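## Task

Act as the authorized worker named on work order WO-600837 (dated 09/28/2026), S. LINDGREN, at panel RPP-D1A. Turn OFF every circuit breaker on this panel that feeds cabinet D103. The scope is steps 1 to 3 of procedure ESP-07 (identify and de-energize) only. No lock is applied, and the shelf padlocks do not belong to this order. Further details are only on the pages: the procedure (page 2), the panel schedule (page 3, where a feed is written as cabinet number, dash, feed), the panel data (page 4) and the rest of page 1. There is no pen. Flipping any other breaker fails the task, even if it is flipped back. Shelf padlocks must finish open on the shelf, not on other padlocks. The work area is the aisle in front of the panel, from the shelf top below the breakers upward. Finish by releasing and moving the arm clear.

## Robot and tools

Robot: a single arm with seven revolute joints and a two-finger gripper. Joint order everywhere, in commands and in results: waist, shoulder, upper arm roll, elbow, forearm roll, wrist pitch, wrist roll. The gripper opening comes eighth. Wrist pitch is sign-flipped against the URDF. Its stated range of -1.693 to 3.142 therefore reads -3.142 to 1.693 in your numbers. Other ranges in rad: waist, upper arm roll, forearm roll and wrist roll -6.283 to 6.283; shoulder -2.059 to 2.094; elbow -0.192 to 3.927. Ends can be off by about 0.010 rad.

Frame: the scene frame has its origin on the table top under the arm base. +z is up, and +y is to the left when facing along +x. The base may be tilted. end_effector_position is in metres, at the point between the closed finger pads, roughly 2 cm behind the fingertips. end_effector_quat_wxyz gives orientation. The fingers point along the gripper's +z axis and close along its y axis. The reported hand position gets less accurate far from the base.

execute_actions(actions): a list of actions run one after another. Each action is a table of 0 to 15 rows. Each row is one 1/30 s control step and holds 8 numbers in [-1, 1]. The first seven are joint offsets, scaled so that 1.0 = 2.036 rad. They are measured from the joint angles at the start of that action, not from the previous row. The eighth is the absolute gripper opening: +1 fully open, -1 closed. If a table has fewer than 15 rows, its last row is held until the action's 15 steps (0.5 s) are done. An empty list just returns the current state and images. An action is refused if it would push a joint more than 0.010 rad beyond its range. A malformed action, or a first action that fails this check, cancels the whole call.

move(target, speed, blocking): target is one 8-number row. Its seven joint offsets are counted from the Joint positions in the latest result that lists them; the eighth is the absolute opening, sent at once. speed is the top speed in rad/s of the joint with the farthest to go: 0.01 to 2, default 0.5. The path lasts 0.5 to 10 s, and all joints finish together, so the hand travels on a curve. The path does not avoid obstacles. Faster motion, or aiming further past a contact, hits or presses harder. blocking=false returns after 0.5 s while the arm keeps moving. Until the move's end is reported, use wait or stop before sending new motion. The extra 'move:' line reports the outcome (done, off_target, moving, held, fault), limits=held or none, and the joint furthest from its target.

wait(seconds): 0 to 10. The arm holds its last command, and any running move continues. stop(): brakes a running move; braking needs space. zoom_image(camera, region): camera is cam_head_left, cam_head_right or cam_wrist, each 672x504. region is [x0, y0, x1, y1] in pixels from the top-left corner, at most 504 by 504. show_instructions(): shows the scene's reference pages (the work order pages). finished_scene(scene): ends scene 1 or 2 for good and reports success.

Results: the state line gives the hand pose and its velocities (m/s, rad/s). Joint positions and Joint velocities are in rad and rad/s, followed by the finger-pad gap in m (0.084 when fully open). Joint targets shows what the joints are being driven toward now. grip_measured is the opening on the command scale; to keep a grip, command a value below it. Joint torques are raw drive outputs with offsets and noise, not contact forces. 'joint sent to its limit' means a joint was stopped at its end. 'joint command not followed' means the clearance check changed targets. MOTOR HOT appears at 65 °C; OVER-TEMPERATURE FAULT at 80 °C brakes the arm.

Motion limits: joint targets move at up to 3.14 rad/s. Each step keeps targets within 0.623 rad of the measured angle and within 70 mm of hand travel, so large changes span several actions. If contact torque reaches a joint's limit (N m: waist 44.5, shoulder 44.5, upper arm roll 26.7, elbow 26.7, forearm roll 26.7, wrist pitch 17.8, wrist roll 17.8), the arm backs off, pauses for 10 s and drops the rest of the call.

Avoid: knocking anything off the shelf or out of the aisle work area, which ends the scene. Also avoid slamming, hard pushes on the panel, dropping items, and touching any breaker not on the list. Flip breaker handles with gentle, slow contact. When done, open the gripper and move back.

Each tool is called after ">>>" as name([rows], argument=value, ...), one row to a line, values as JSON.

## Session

>>> show_instructions()

>>> execute_actions(actions=[])

Reference images for this scene: work order page 1, work order page 2, work order page 3, work order page 4.

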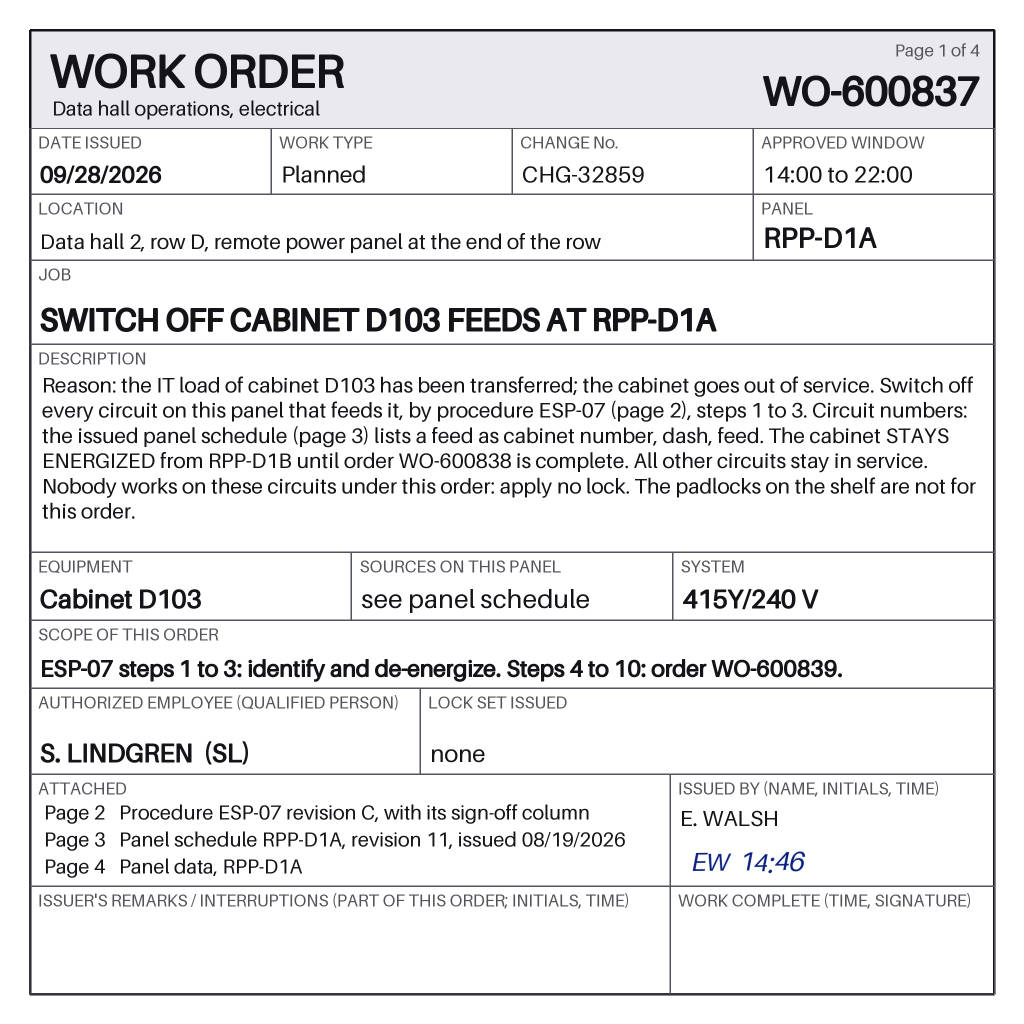

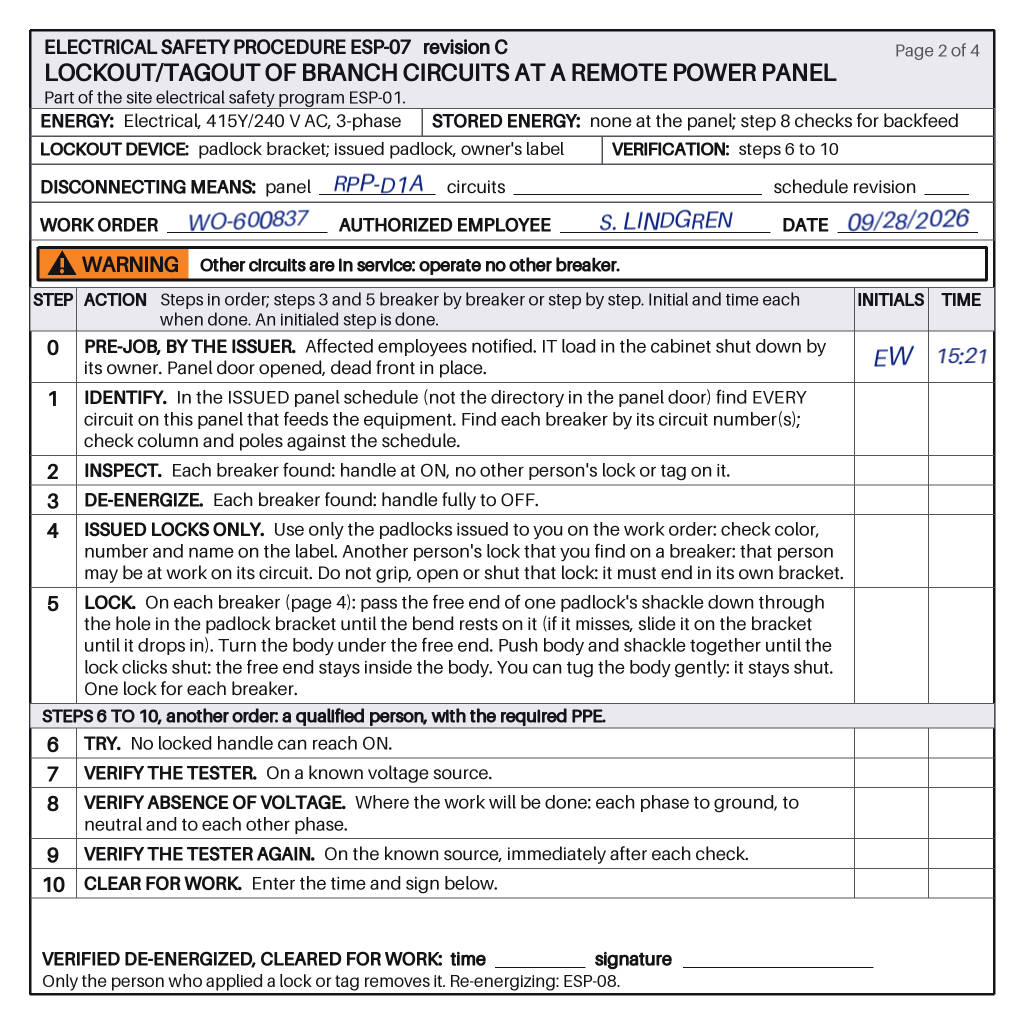

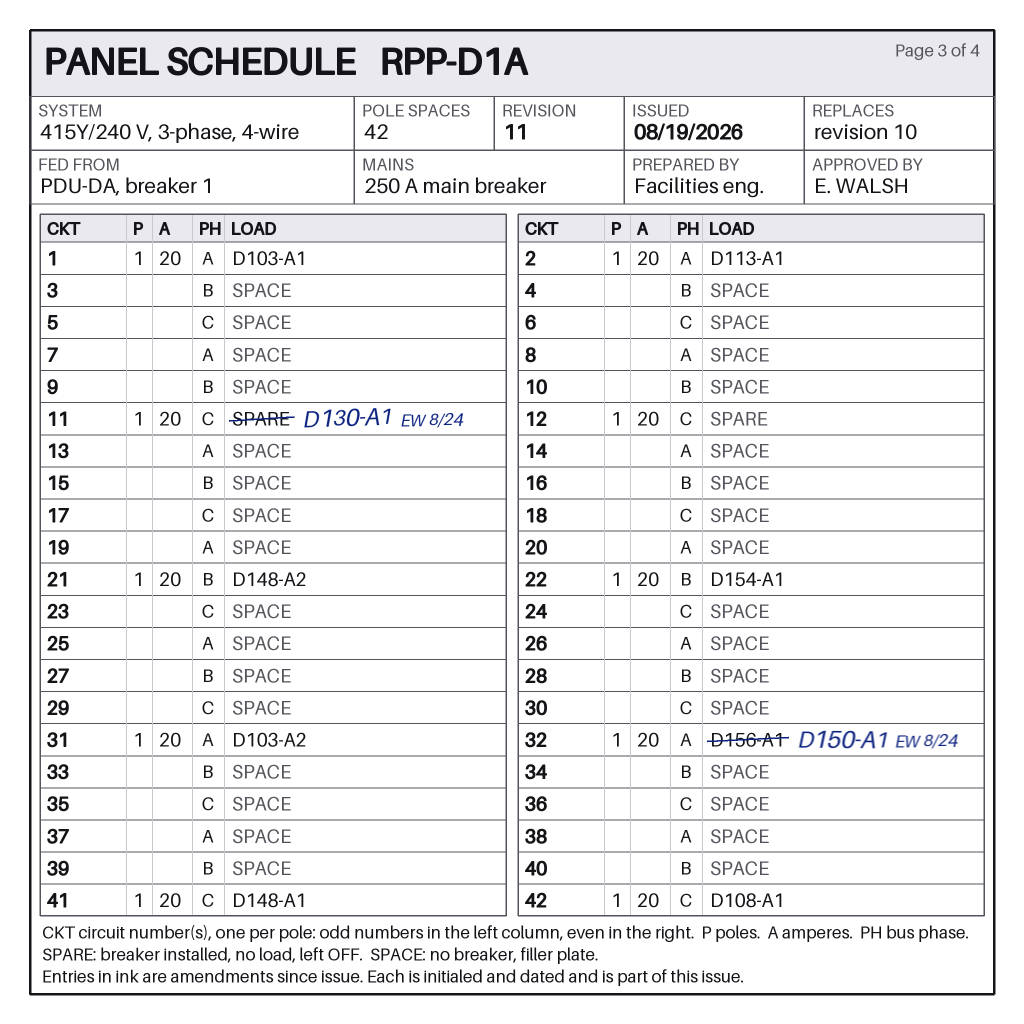

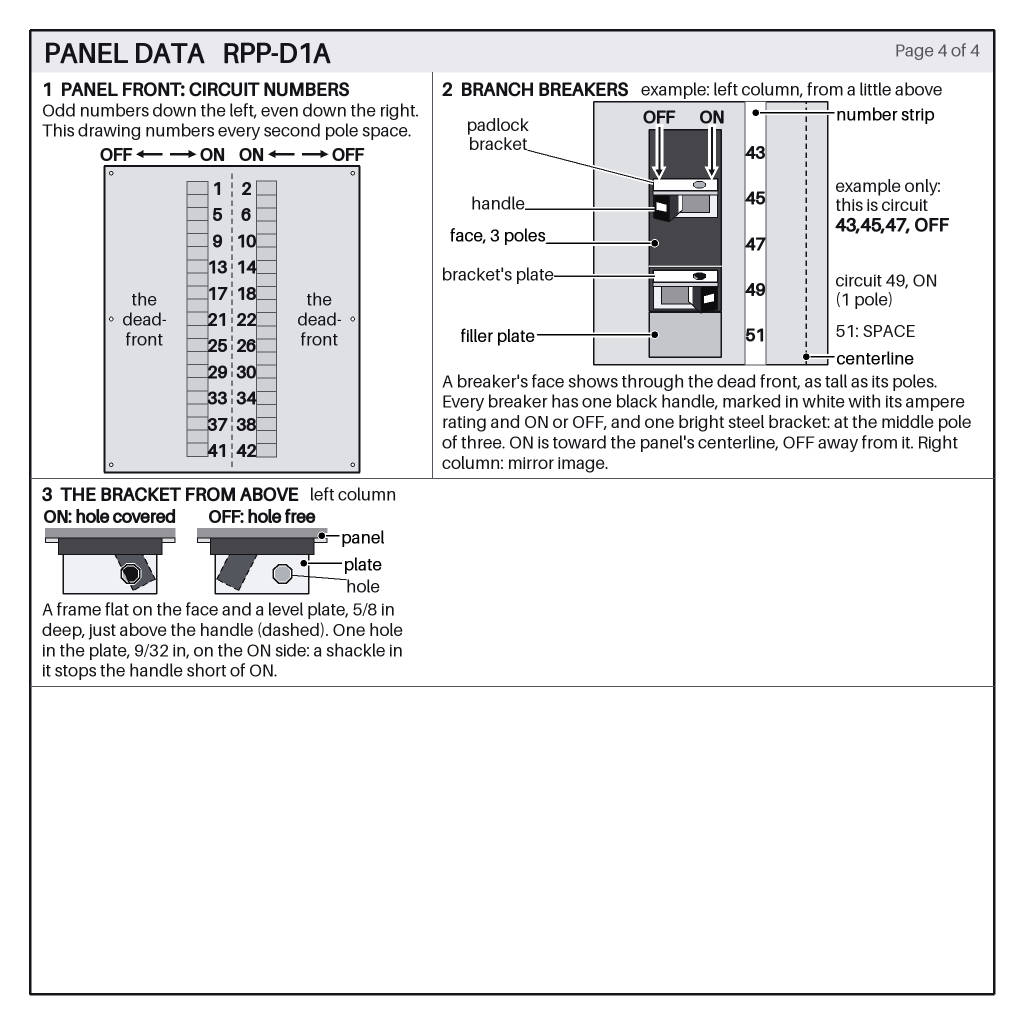

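Scene clock: 0.00 s.
end_effector_position=(+0.4229, -0.0343, +0.3313) grip_measured=+1.00 end_effector_quat_wxyz=(+0.104, +0.988, -0.097, -0.065) end_effector_velocity=(-0.000, +0.000, -0.000) end_effector_angular_velocity=(+0.000, +0.001, -0.000)
Joint names: [waist, shoulder, upper arm roll, elbow, forearm roll, wrist pitch, wrist roll]
Joint positions: [-0.003 -0.249 -0.003  0.917 -0.003 -1.172  0.     0.084]
Joint velocities: [ 0.     0.    -0.    -0.001  0.    -0.     0.     0.   ]
Joint torques (N m, as the arm reports them, + toward a larger Joint positions number): no reading
Joint targets: [-0.003 -0.249 -0.003 0.917 -0.003 -1.172 0.000]

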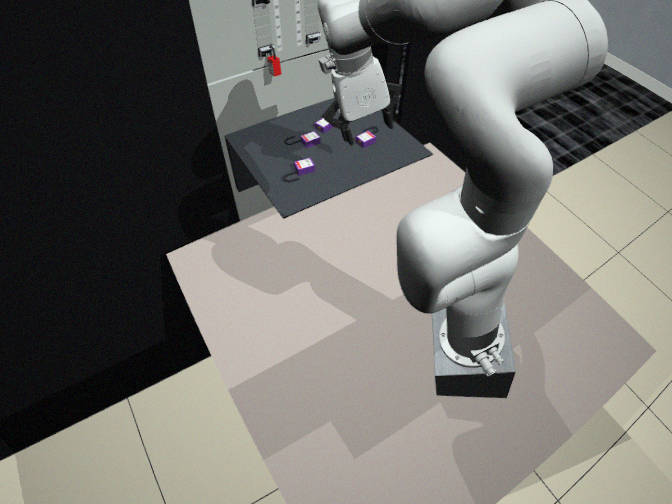

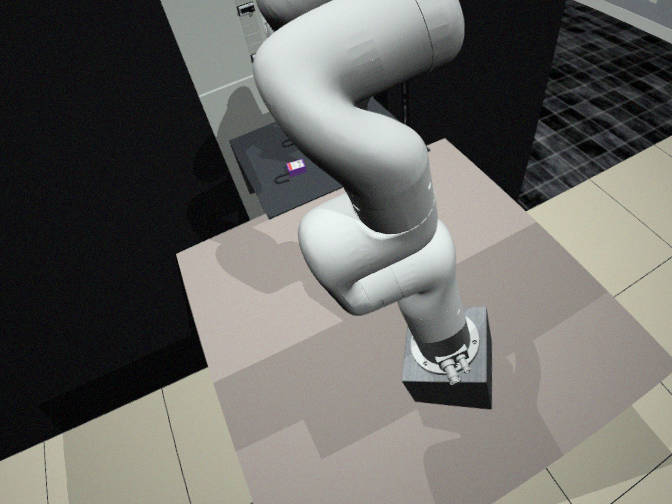

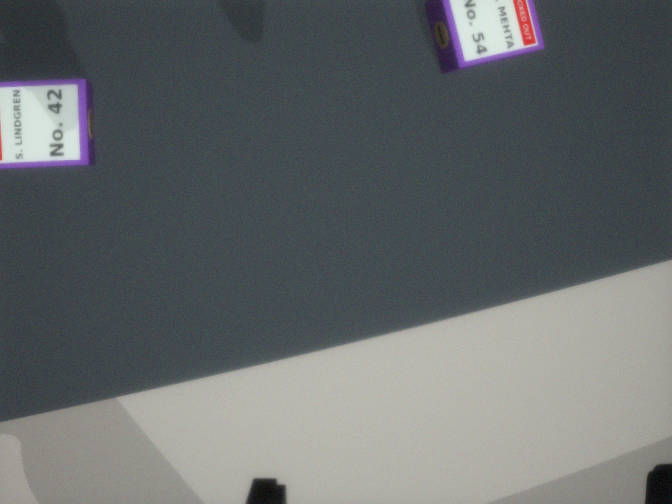

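>>> move(target=[0.016,0.0668,0,-0.09,0,0.9946,0.103,-1], speed=1.0)

Scene clock: 2.90 s.
end_effector_position=(+0.6260, -0.0009, +0.5572) grip_measured=-1.00 end_effector_quat_wxyz=(+0.054, +0.700, -0.049, +0.711) end_effector_velocity=(+0.000, +0.002, +0.000) end_effector_angular_velocity=(+0.000, -0.002, +0.003)
Joint names: [waist, shoulder, upper arm roll, elbow, forearm roll, wrist pitch, wrist roll]
Joint positions: [ 0.029 -0.113 -0.003  0.734 -0.003  0.852  0.21   0.   ]
Joint velocities: [ 0.003  0.    -0.    -0.    -0.     0.002  0.     0.   ]
Joint torques (N m, as the arm reports them, + toward a larger Joint positions number): [ -3.45 -24.6   -3.64  12.15   1.07   2.68   0.12]
Joint targets: [0.029 -0.113 -0.003 0.734 -0.003 0.853 0.210]
move: done; limits=none; farthest joint: the waist, 0.000 radians from its target (0.033 radians at the start)

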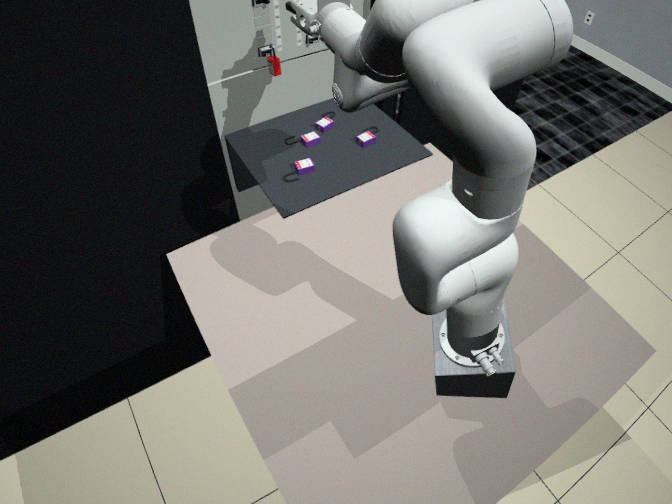

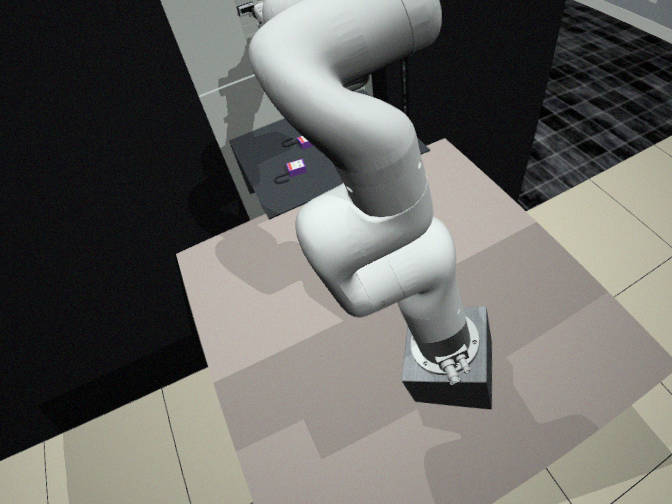

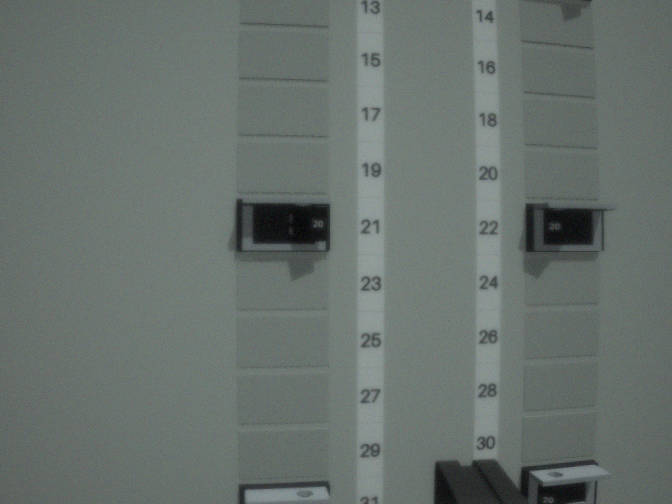

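>>> move(target=[0.019,0.192,0,0.1714,0,0.0235,0,-1], speed=0.4)

Scene clock: 4.73 s.
end_effector_position=(+0.7250, -0.0013, +0.5009) grip_measured=-1.00 end_effector_quat_wxyz=(+0.039, +0.701, -0.036, +0.711) end_effector_velocity=(+0.001, -0.001, -0.002) end_effector_angular_velocity=(+0.000, +0.002, -0.001)
Joint names: [waist, shoulder, upper arm roll, elbow, forearm roll, wrist pitch, wrist roll]
Joint positions: [ 0.068  0.277 -0.003  1.082 -0.003  0.9    0.21   0.   ]
Joint velocities: [-0.001  0.004  0.     0.002 -0.     0.    -0.     0.   ]
Joint torques (N m, as the arm reports them, + toward a larger Joint positions number): [ -5.7  -35.34  -4.17  11.91   1.07   2.7    0.24]
Joint targets: [0.068 0.278 -0.003 1.082 -0.003 0.900 0.210]
move: done; limits=none; farthest joint: the shoulder, 0.001 radians from its target (0.391 radians at the start)

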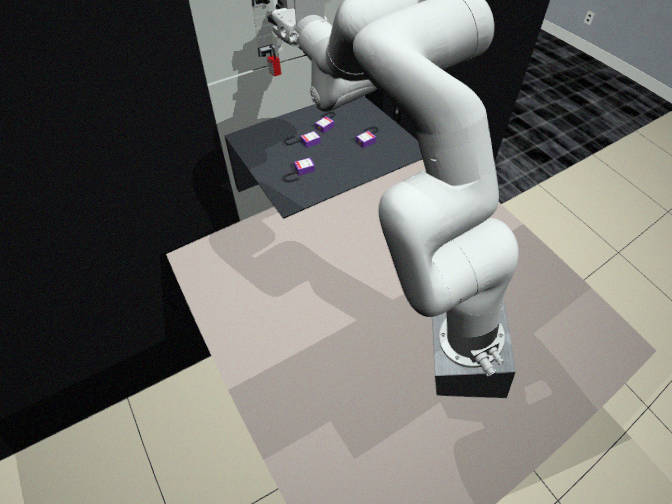

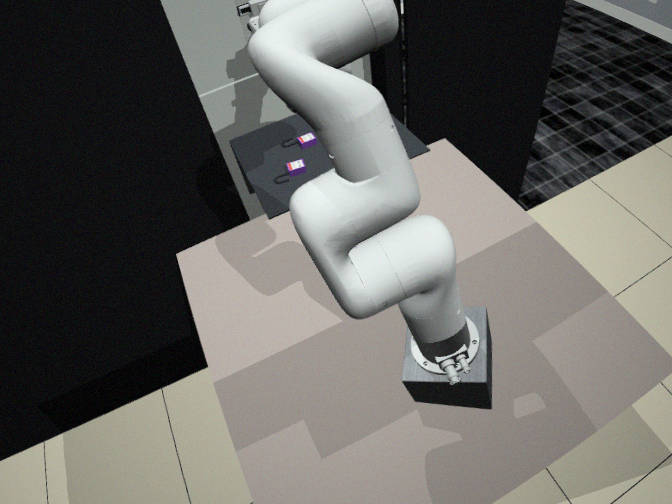

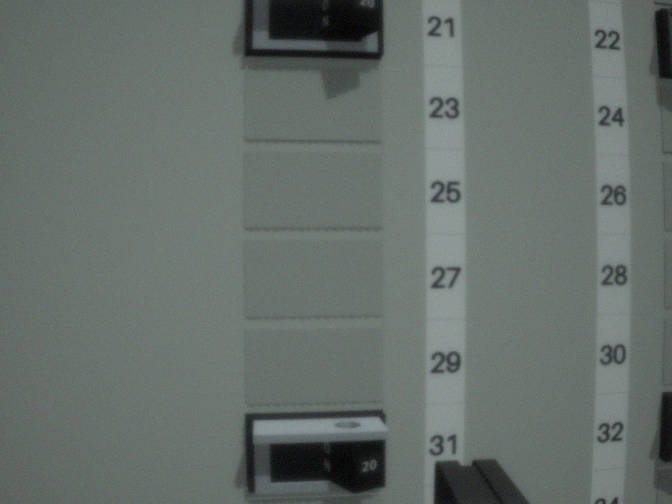

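>>> move(target=[0.003,0.0488,0,0.0693,0,-0.0204,0,-1], speed=0.15)

Scene clock: 6.27 s.
end_effector_position=(+0.7578, -0.0018, +0.4947) grip_measured=-1.00 end_effector_quat_wxyz=(+0.037, +0.702, -0.034, +0.711) end_effector_velocity=(+0.001, +0.001, -0.001) end_effector_angular_velocity=(+0.001, +0.001, +0.001)
Joint names: [waist, shoulder, upper arm roll, elbow, forearm roll, wrist pitch, wrist roll]
Joint positions: [ 0.074  0.376 -0.003  1.223 -0.003  0.859  0.21   0.   ]
Joint velocities: [ 0.001  0.002  0.     0.003  0.    -0.001  0.     0.   ]
Joint torques (N m, as the arm reports them, + toward a larger Joint positions number): [ -6.11 -38.18  -4.17  12.03   0.83   2.75   0.29]
Joint targets: [0.074 0.376 -0.003 1.223 -0.003 0.859 0.210]
move: done; limits=none; farthest joint: the waist, 0.000 radians from its target (0.006 radians at the start)

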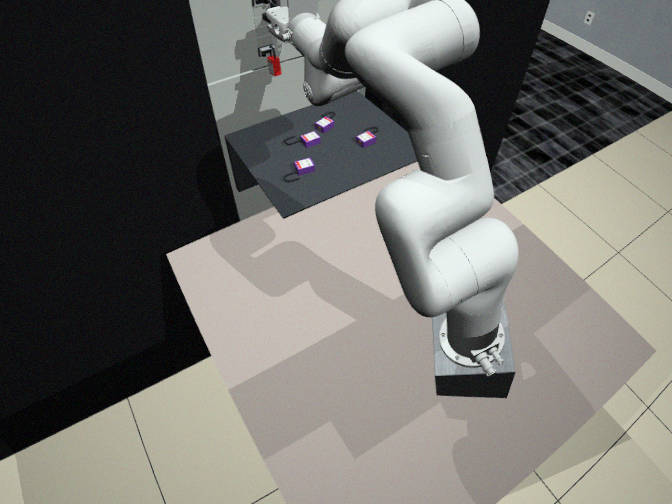

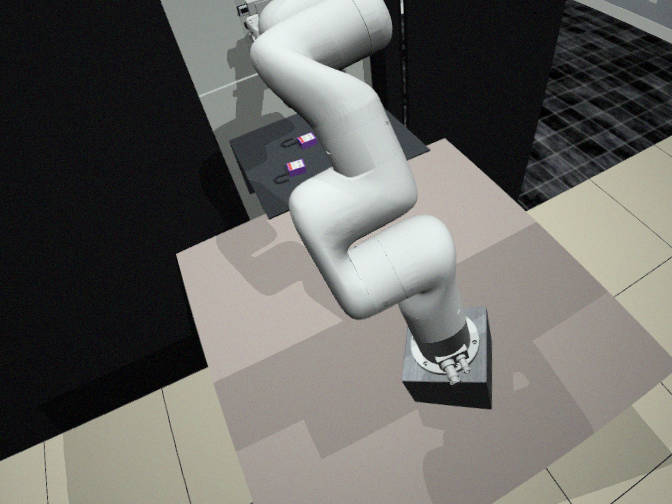

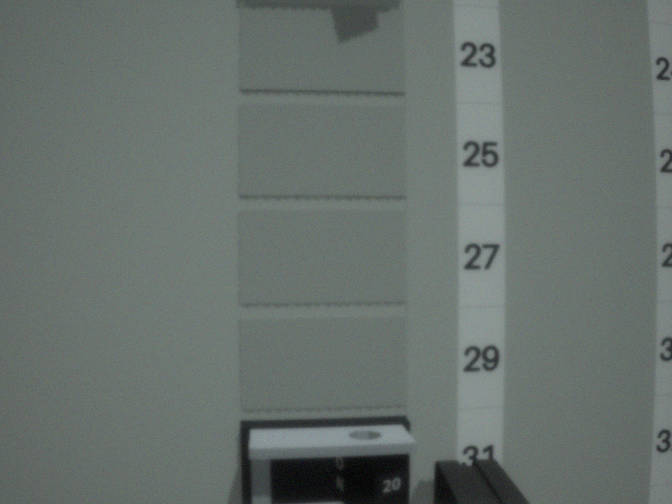

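>>> move(target=[0.0125,-0.0071,0,-0.0059,0,-0.0012,0,-1], speed=0.03)

Scene clock: 7.83 s.
end_effector_position=(+0.7567, +0.0172, +0.4944) grip_measured=-1.00 end_effector_quat_wxyz=(+0.026, +0.704, -0.027, +0.710) end_effector_velocity=(-0.000, -0.003, +0.000) end_effector_angular_velocity=(-0.000, +0.000, -0.005)
Joint names: [waist, shoulder, upper arm roll, elbow, forearm roll, wrist pitch, wrist roll]
Joint positions: [ 0.1    0.362 -0.003  1.211 -0.003  0.856  0.21   0.   ]
Joint velocities: [-0.003  0.    -0.002 -0.001  0.001 -0.     0.     0.   ]
Joint torques (N m, as the arm reports them, + toward a larger Joint positions number): [ -5.8  -38.09  -4.19  12.14   1.04   2.85   0.26]
Joint targets: [0.099 0.362 -0.003 1.211 -0.003 0.856 0.210]
move: done; limits=none; farthest joint: the waist, 0.000 radians from its target (0.026 radians at the start)

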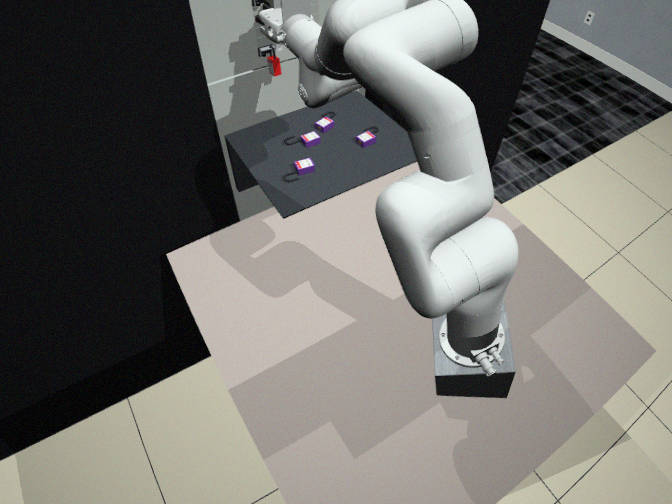

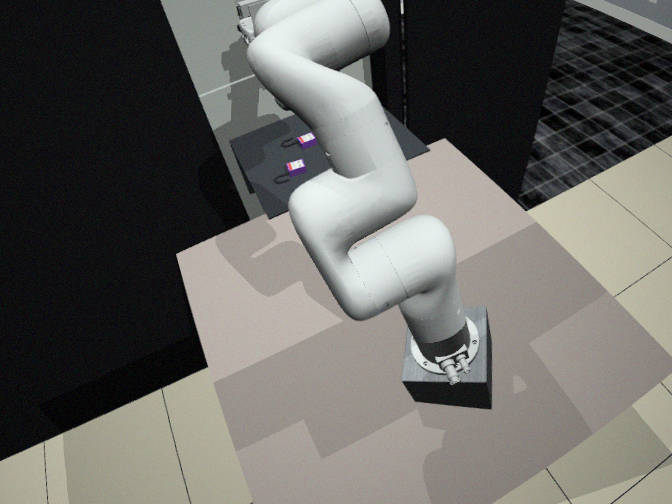

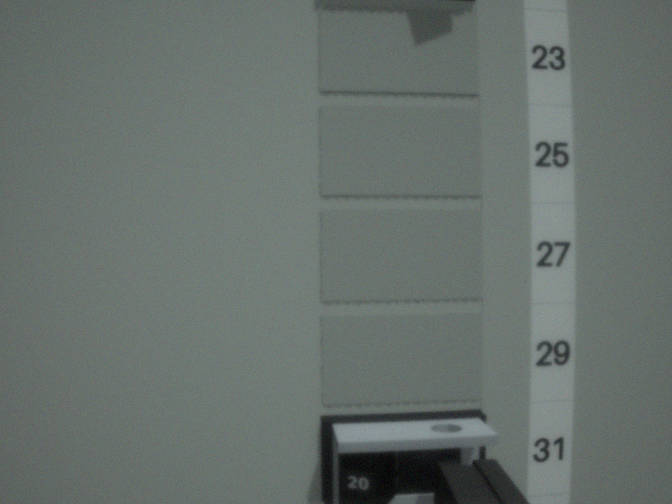

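>>> move(target=[-0.025,-0.14,0,-0.224,0,0.084,0,-1], speed=0.6)

>>> move(target=[-0.052,-0.0383,0,0.45,0,-0.417,0.005,-1], speed=0.8)

>>> move(target=[0.005,0.1238,0,0.175,0,-0.0516,0,-1], speed=0.3)

Scene clock: 9.70 s.
end_effector_position=(+0.6416, -0.0039, +0.4974) grip_measured=-1.00 end_effector_quat_wxyz=(+0.046, +0.699, -0.042, +0.712) end_effector_velocity=(-0.001, -0.002, -0.000) end_effector_angular_velocity=(-0.000, -0.000, -0.003)
Joint names: [waist, shoulder, upper arm roll, elbow, forearm roll, wrist pitch, wrist roll]
Joint positions: [ 0.049  0.077 -0.003  0.756 -0.003  1.027  0.21   0.   ]
Joint velocities: [-0.002 -0.001 -0.    -0.003 -0.     0.002  0.     0.   ]
Joint torques (N m, as the arm reports them, + toward a larger Joint positions number): [ -4.15 -28.19  -3.47  10.91   1.07   2.68   0.15]
Joint targets: [0.049 0.077 -0.003 0.755 -0.003 1.027 0.210]
move: done; limits=none; farthest joint: the elbow, 0.001 radians from its target (0.456 radians at the start)

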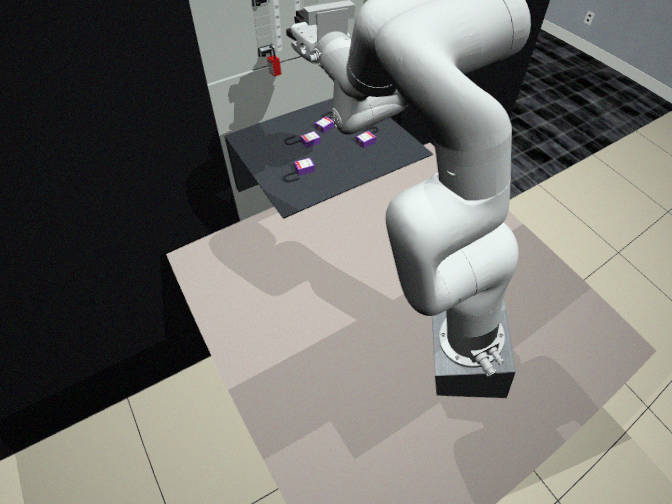

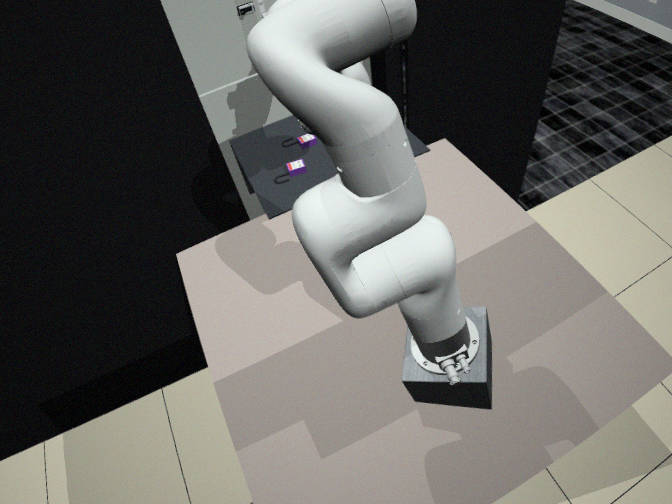

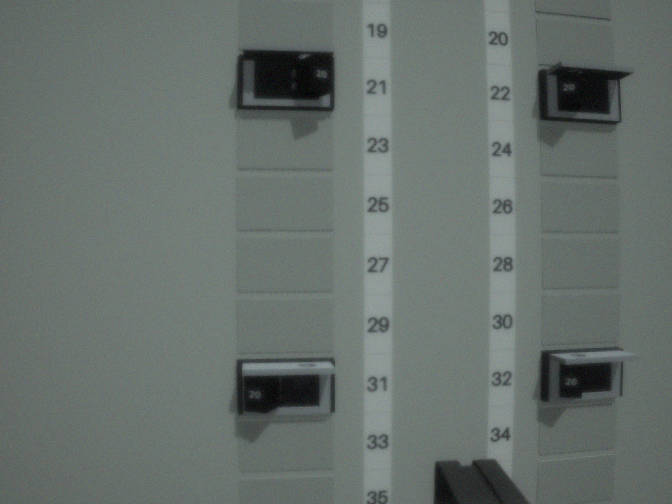

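Scene clock: 11.63 s.
end_effector_position=(+0.6987, +0.0023, +0.8668) grip_measured=-1.00 end_effector_quat_wxyz=(+0.079, +0.637, -0.059, +0.765) end_effector_velocity=(-0.000, -0.001, +0.001) end_effector_angular_velocity=(-0.000, -0.001, -0.001)
Joint names: [waist, shoulder, upper arm roll, elbow, forearm roll, wrist pitch, wrist roll]
Joint positions: [-0.057 -0.001 -0.003  1.671 -0.003  0.179  0.22   0.   ]
Joint velocities: [-0.001  0.    -0.     0.002 -0.    -0.001 -0.     0.   ]
Joint torques (N m, as the arm reports them, + toward a larger Joint positions number): [ -4.26 -28.99  -4.17  13.22   0.92   2.3    0.18]
Joint targets: [-0.057 -0.001 -0.003 1.672 -0.003 0.178 0.220]
move: done; limits=none; farthest joint: the elbow, 0.001 radians from its target (0.917 radians at the start)

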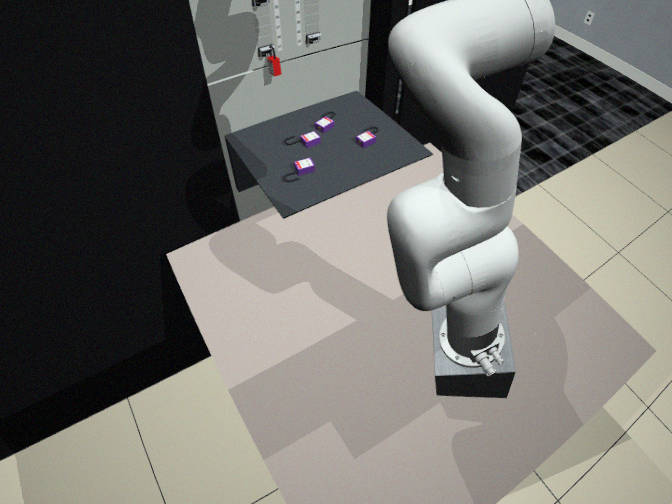

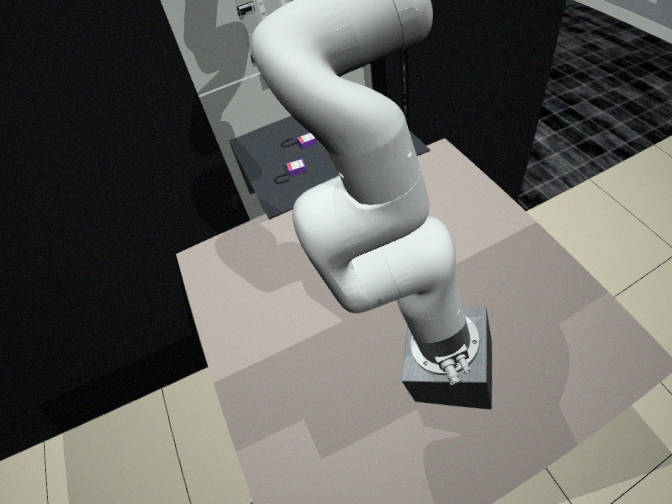

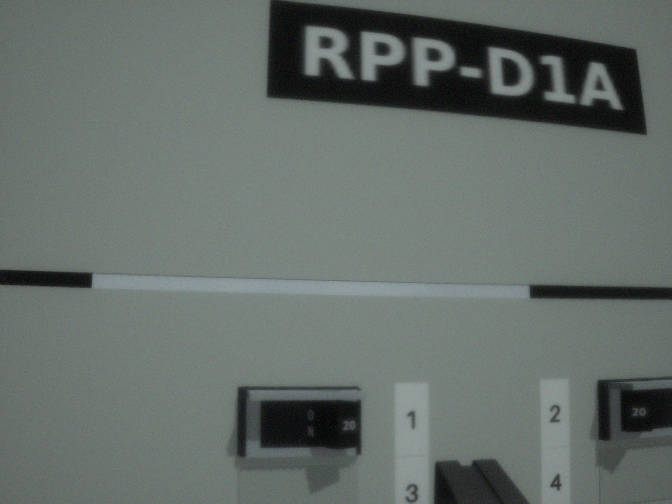

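Scene clock: 13.37 s.
end_effector_position=(+0.7578, -0.0035, +0.8713) grip_measured=-1.00 end_effector_quat_wxyz=(+0.075, +0.638, -0.057, +0.764) end_effector_velocity=(+0.001, +0.000, -0.001) end_effector_angular_velocity=(+0.001, +0.003, +0.001)
Joint names: [waist, shoulder, upper arm roll, elbow, forearm roll, wrist pitch, wrist roll]
Joint positions: [-0.047  0.251 -0.003  2.027 -0.003  0.074  0.22   0.   ]
Joint velocities: [ 0.001  0.003  0.     0.002  0.    -0.002 -0.     0.   ]
Joint torques (N m, as the arm reports them, + toward a larger Joint positions number): [ -5.75 -35.52  -3.29  12.96   0.82   2.25   0.33]
Joint targets: [-0.047 0.251 -0.003 2.027 -0.003 0.074 0.220]
move: done; limits=none; farthest joint: the waist, 0.000 radians from its target (0.010 radians at the start)

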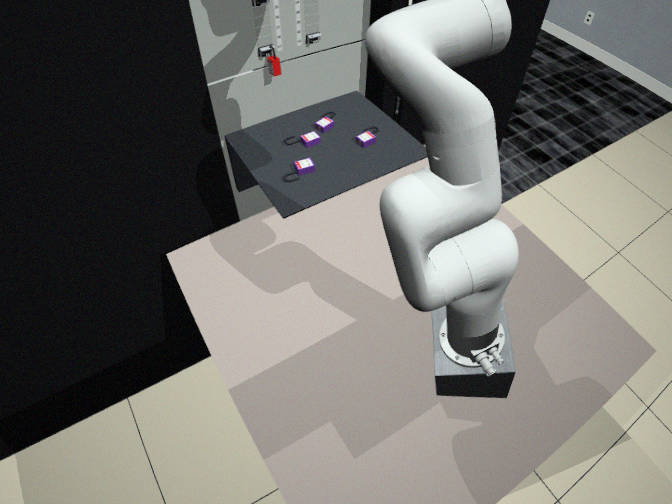

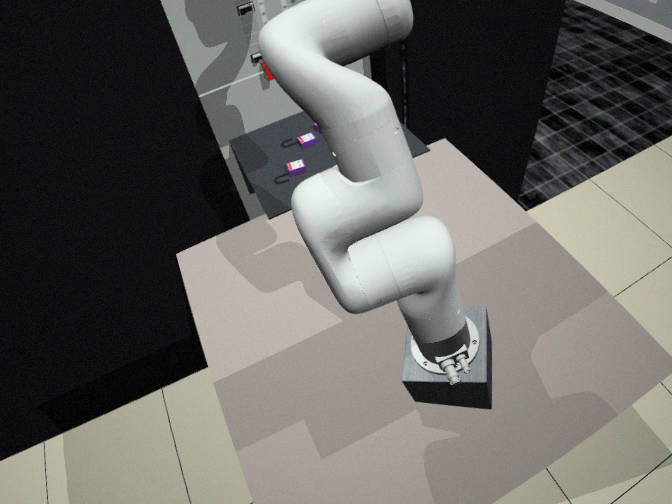

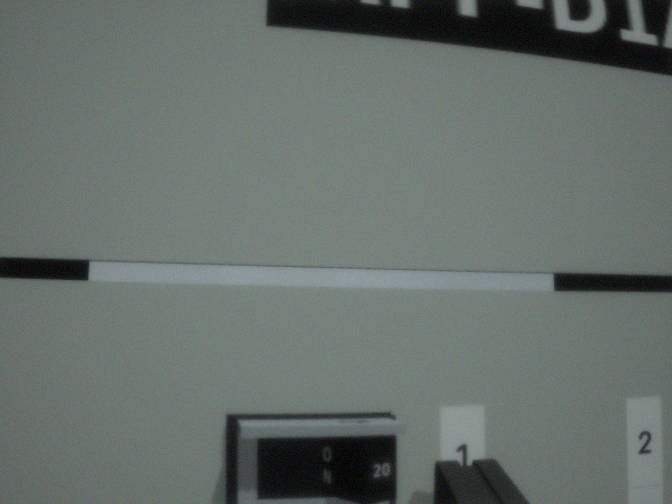

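Sweep 22 mm to the left.

>>> move(target=[0.0157,-0.0069,0,-0.0044,0,0,0,-1], speed=0.035)

Scene clock: 14.87 s.
end_effector_position=(+0.7576, +0.0192, +0.8715) grip_measured=-1.00 end_effector_quat_wxyz=(+0.062, +0.640, -0.047, +0.765) end_effector_velocity=(-0.002, -0.005, +0.002) end_effector_angular_velocity=(-0.001, -0.003, -0.008)
Joint names: [waist, shoulder, upper arm roll, elbow, forearm roll, wrist pitch, wrist roll]
Joint positions: [-0.014  0.237 -0.002  2.018 -0.003  0.074  0.22   0.   ]
Joint velocities: [-0.006 -0.001 -0.002  0.001  0.001 -0.001  0.     0.   ]
Joint torques (N m, as the arm reports them, + toward a larger Joint positions number): [ -5.48 -35.2   -3.26  12.86   0.9    2.43   0.14]
Joint targets: [-0.015 0.237 -0.003 2.018 -0.003 0.074 0.220]
move: done; limits=none; farthest joint: the waist, 0.001 radians from its target (0.032 radians at the start)

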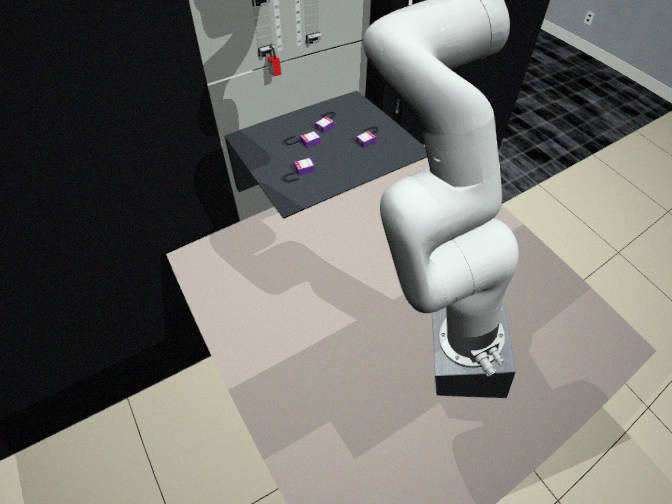

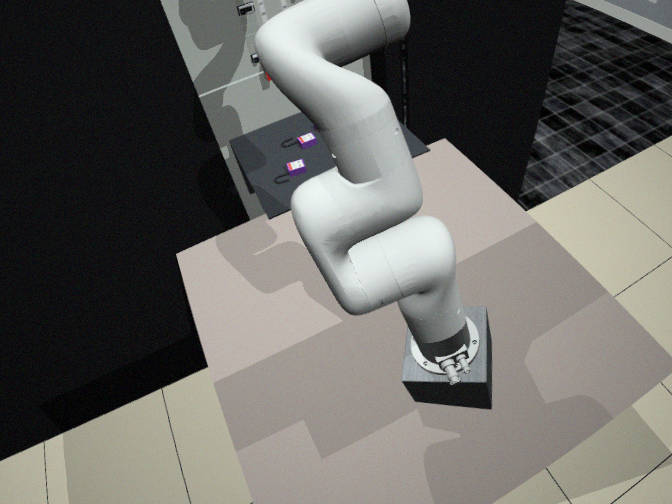

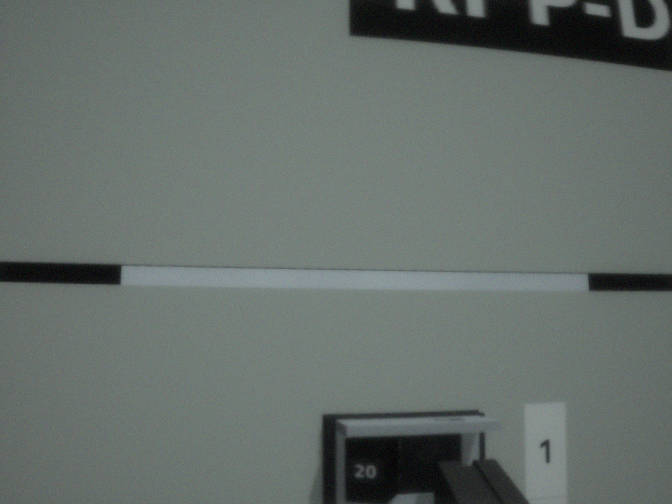

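>>> move(target=[-0.02,-0.35,0,-0.46,0,0.02,0,-1], speed=0.8)

Scene clock: 20.20 s.
end_effector_position=(+0.5831, +0.0133, +0.7900) grip_measured=-1.00 end_effector_quat_wxyz=(+0.085, +0.700, -0.080, +0.705) end_effector_velocity=(-0.001, +0.000, +0.001) end_effector_angular_velocity=(-0.000, -0.002, +0.000)
Joint names: [waist, shoulder, upper arm roll, elbow, forearm roll, wrist pitch, wrist roll]
Joint positions: [-0.055 -0.475 -0.002  1.082 -0.003  0.114  0.22   0.   ]
Joint velocities: [-0.    -0.004  0.    -0.003  0.     0.001 -0.     0.   ]
Joint torques (N m, as the arm reports them, + toward a larger Joint positions number): [ -2.11 -15.78  -4.32  13.9    0.68   2.79   0.33]
Joint targets: [-0.055 -0.476 -0.002 1.082 -0.003 0.114 0.220]
move: done; limits=none; farthest joint: the elbow, 0.001 radians from its target (0.937 radians at the start)

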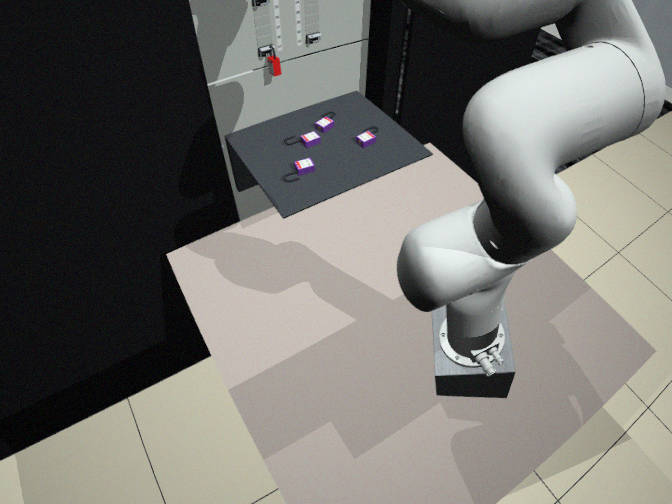

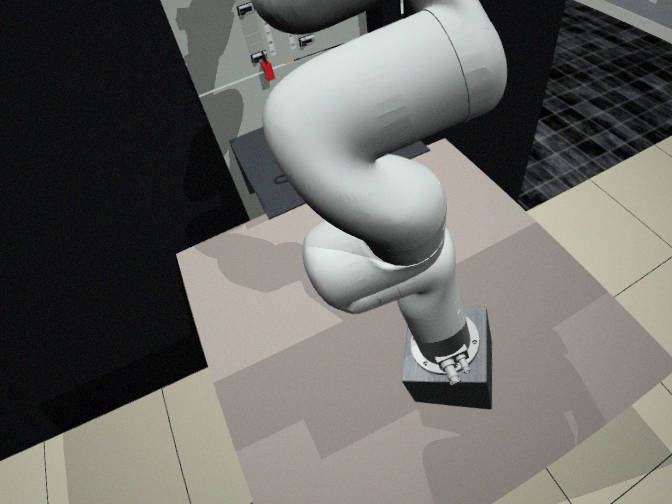

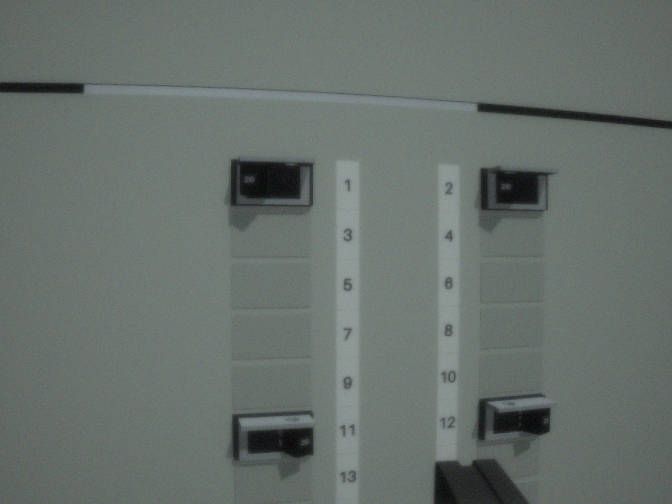

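>>> finished_scene(scene=2)

The scene is finished: the task was done.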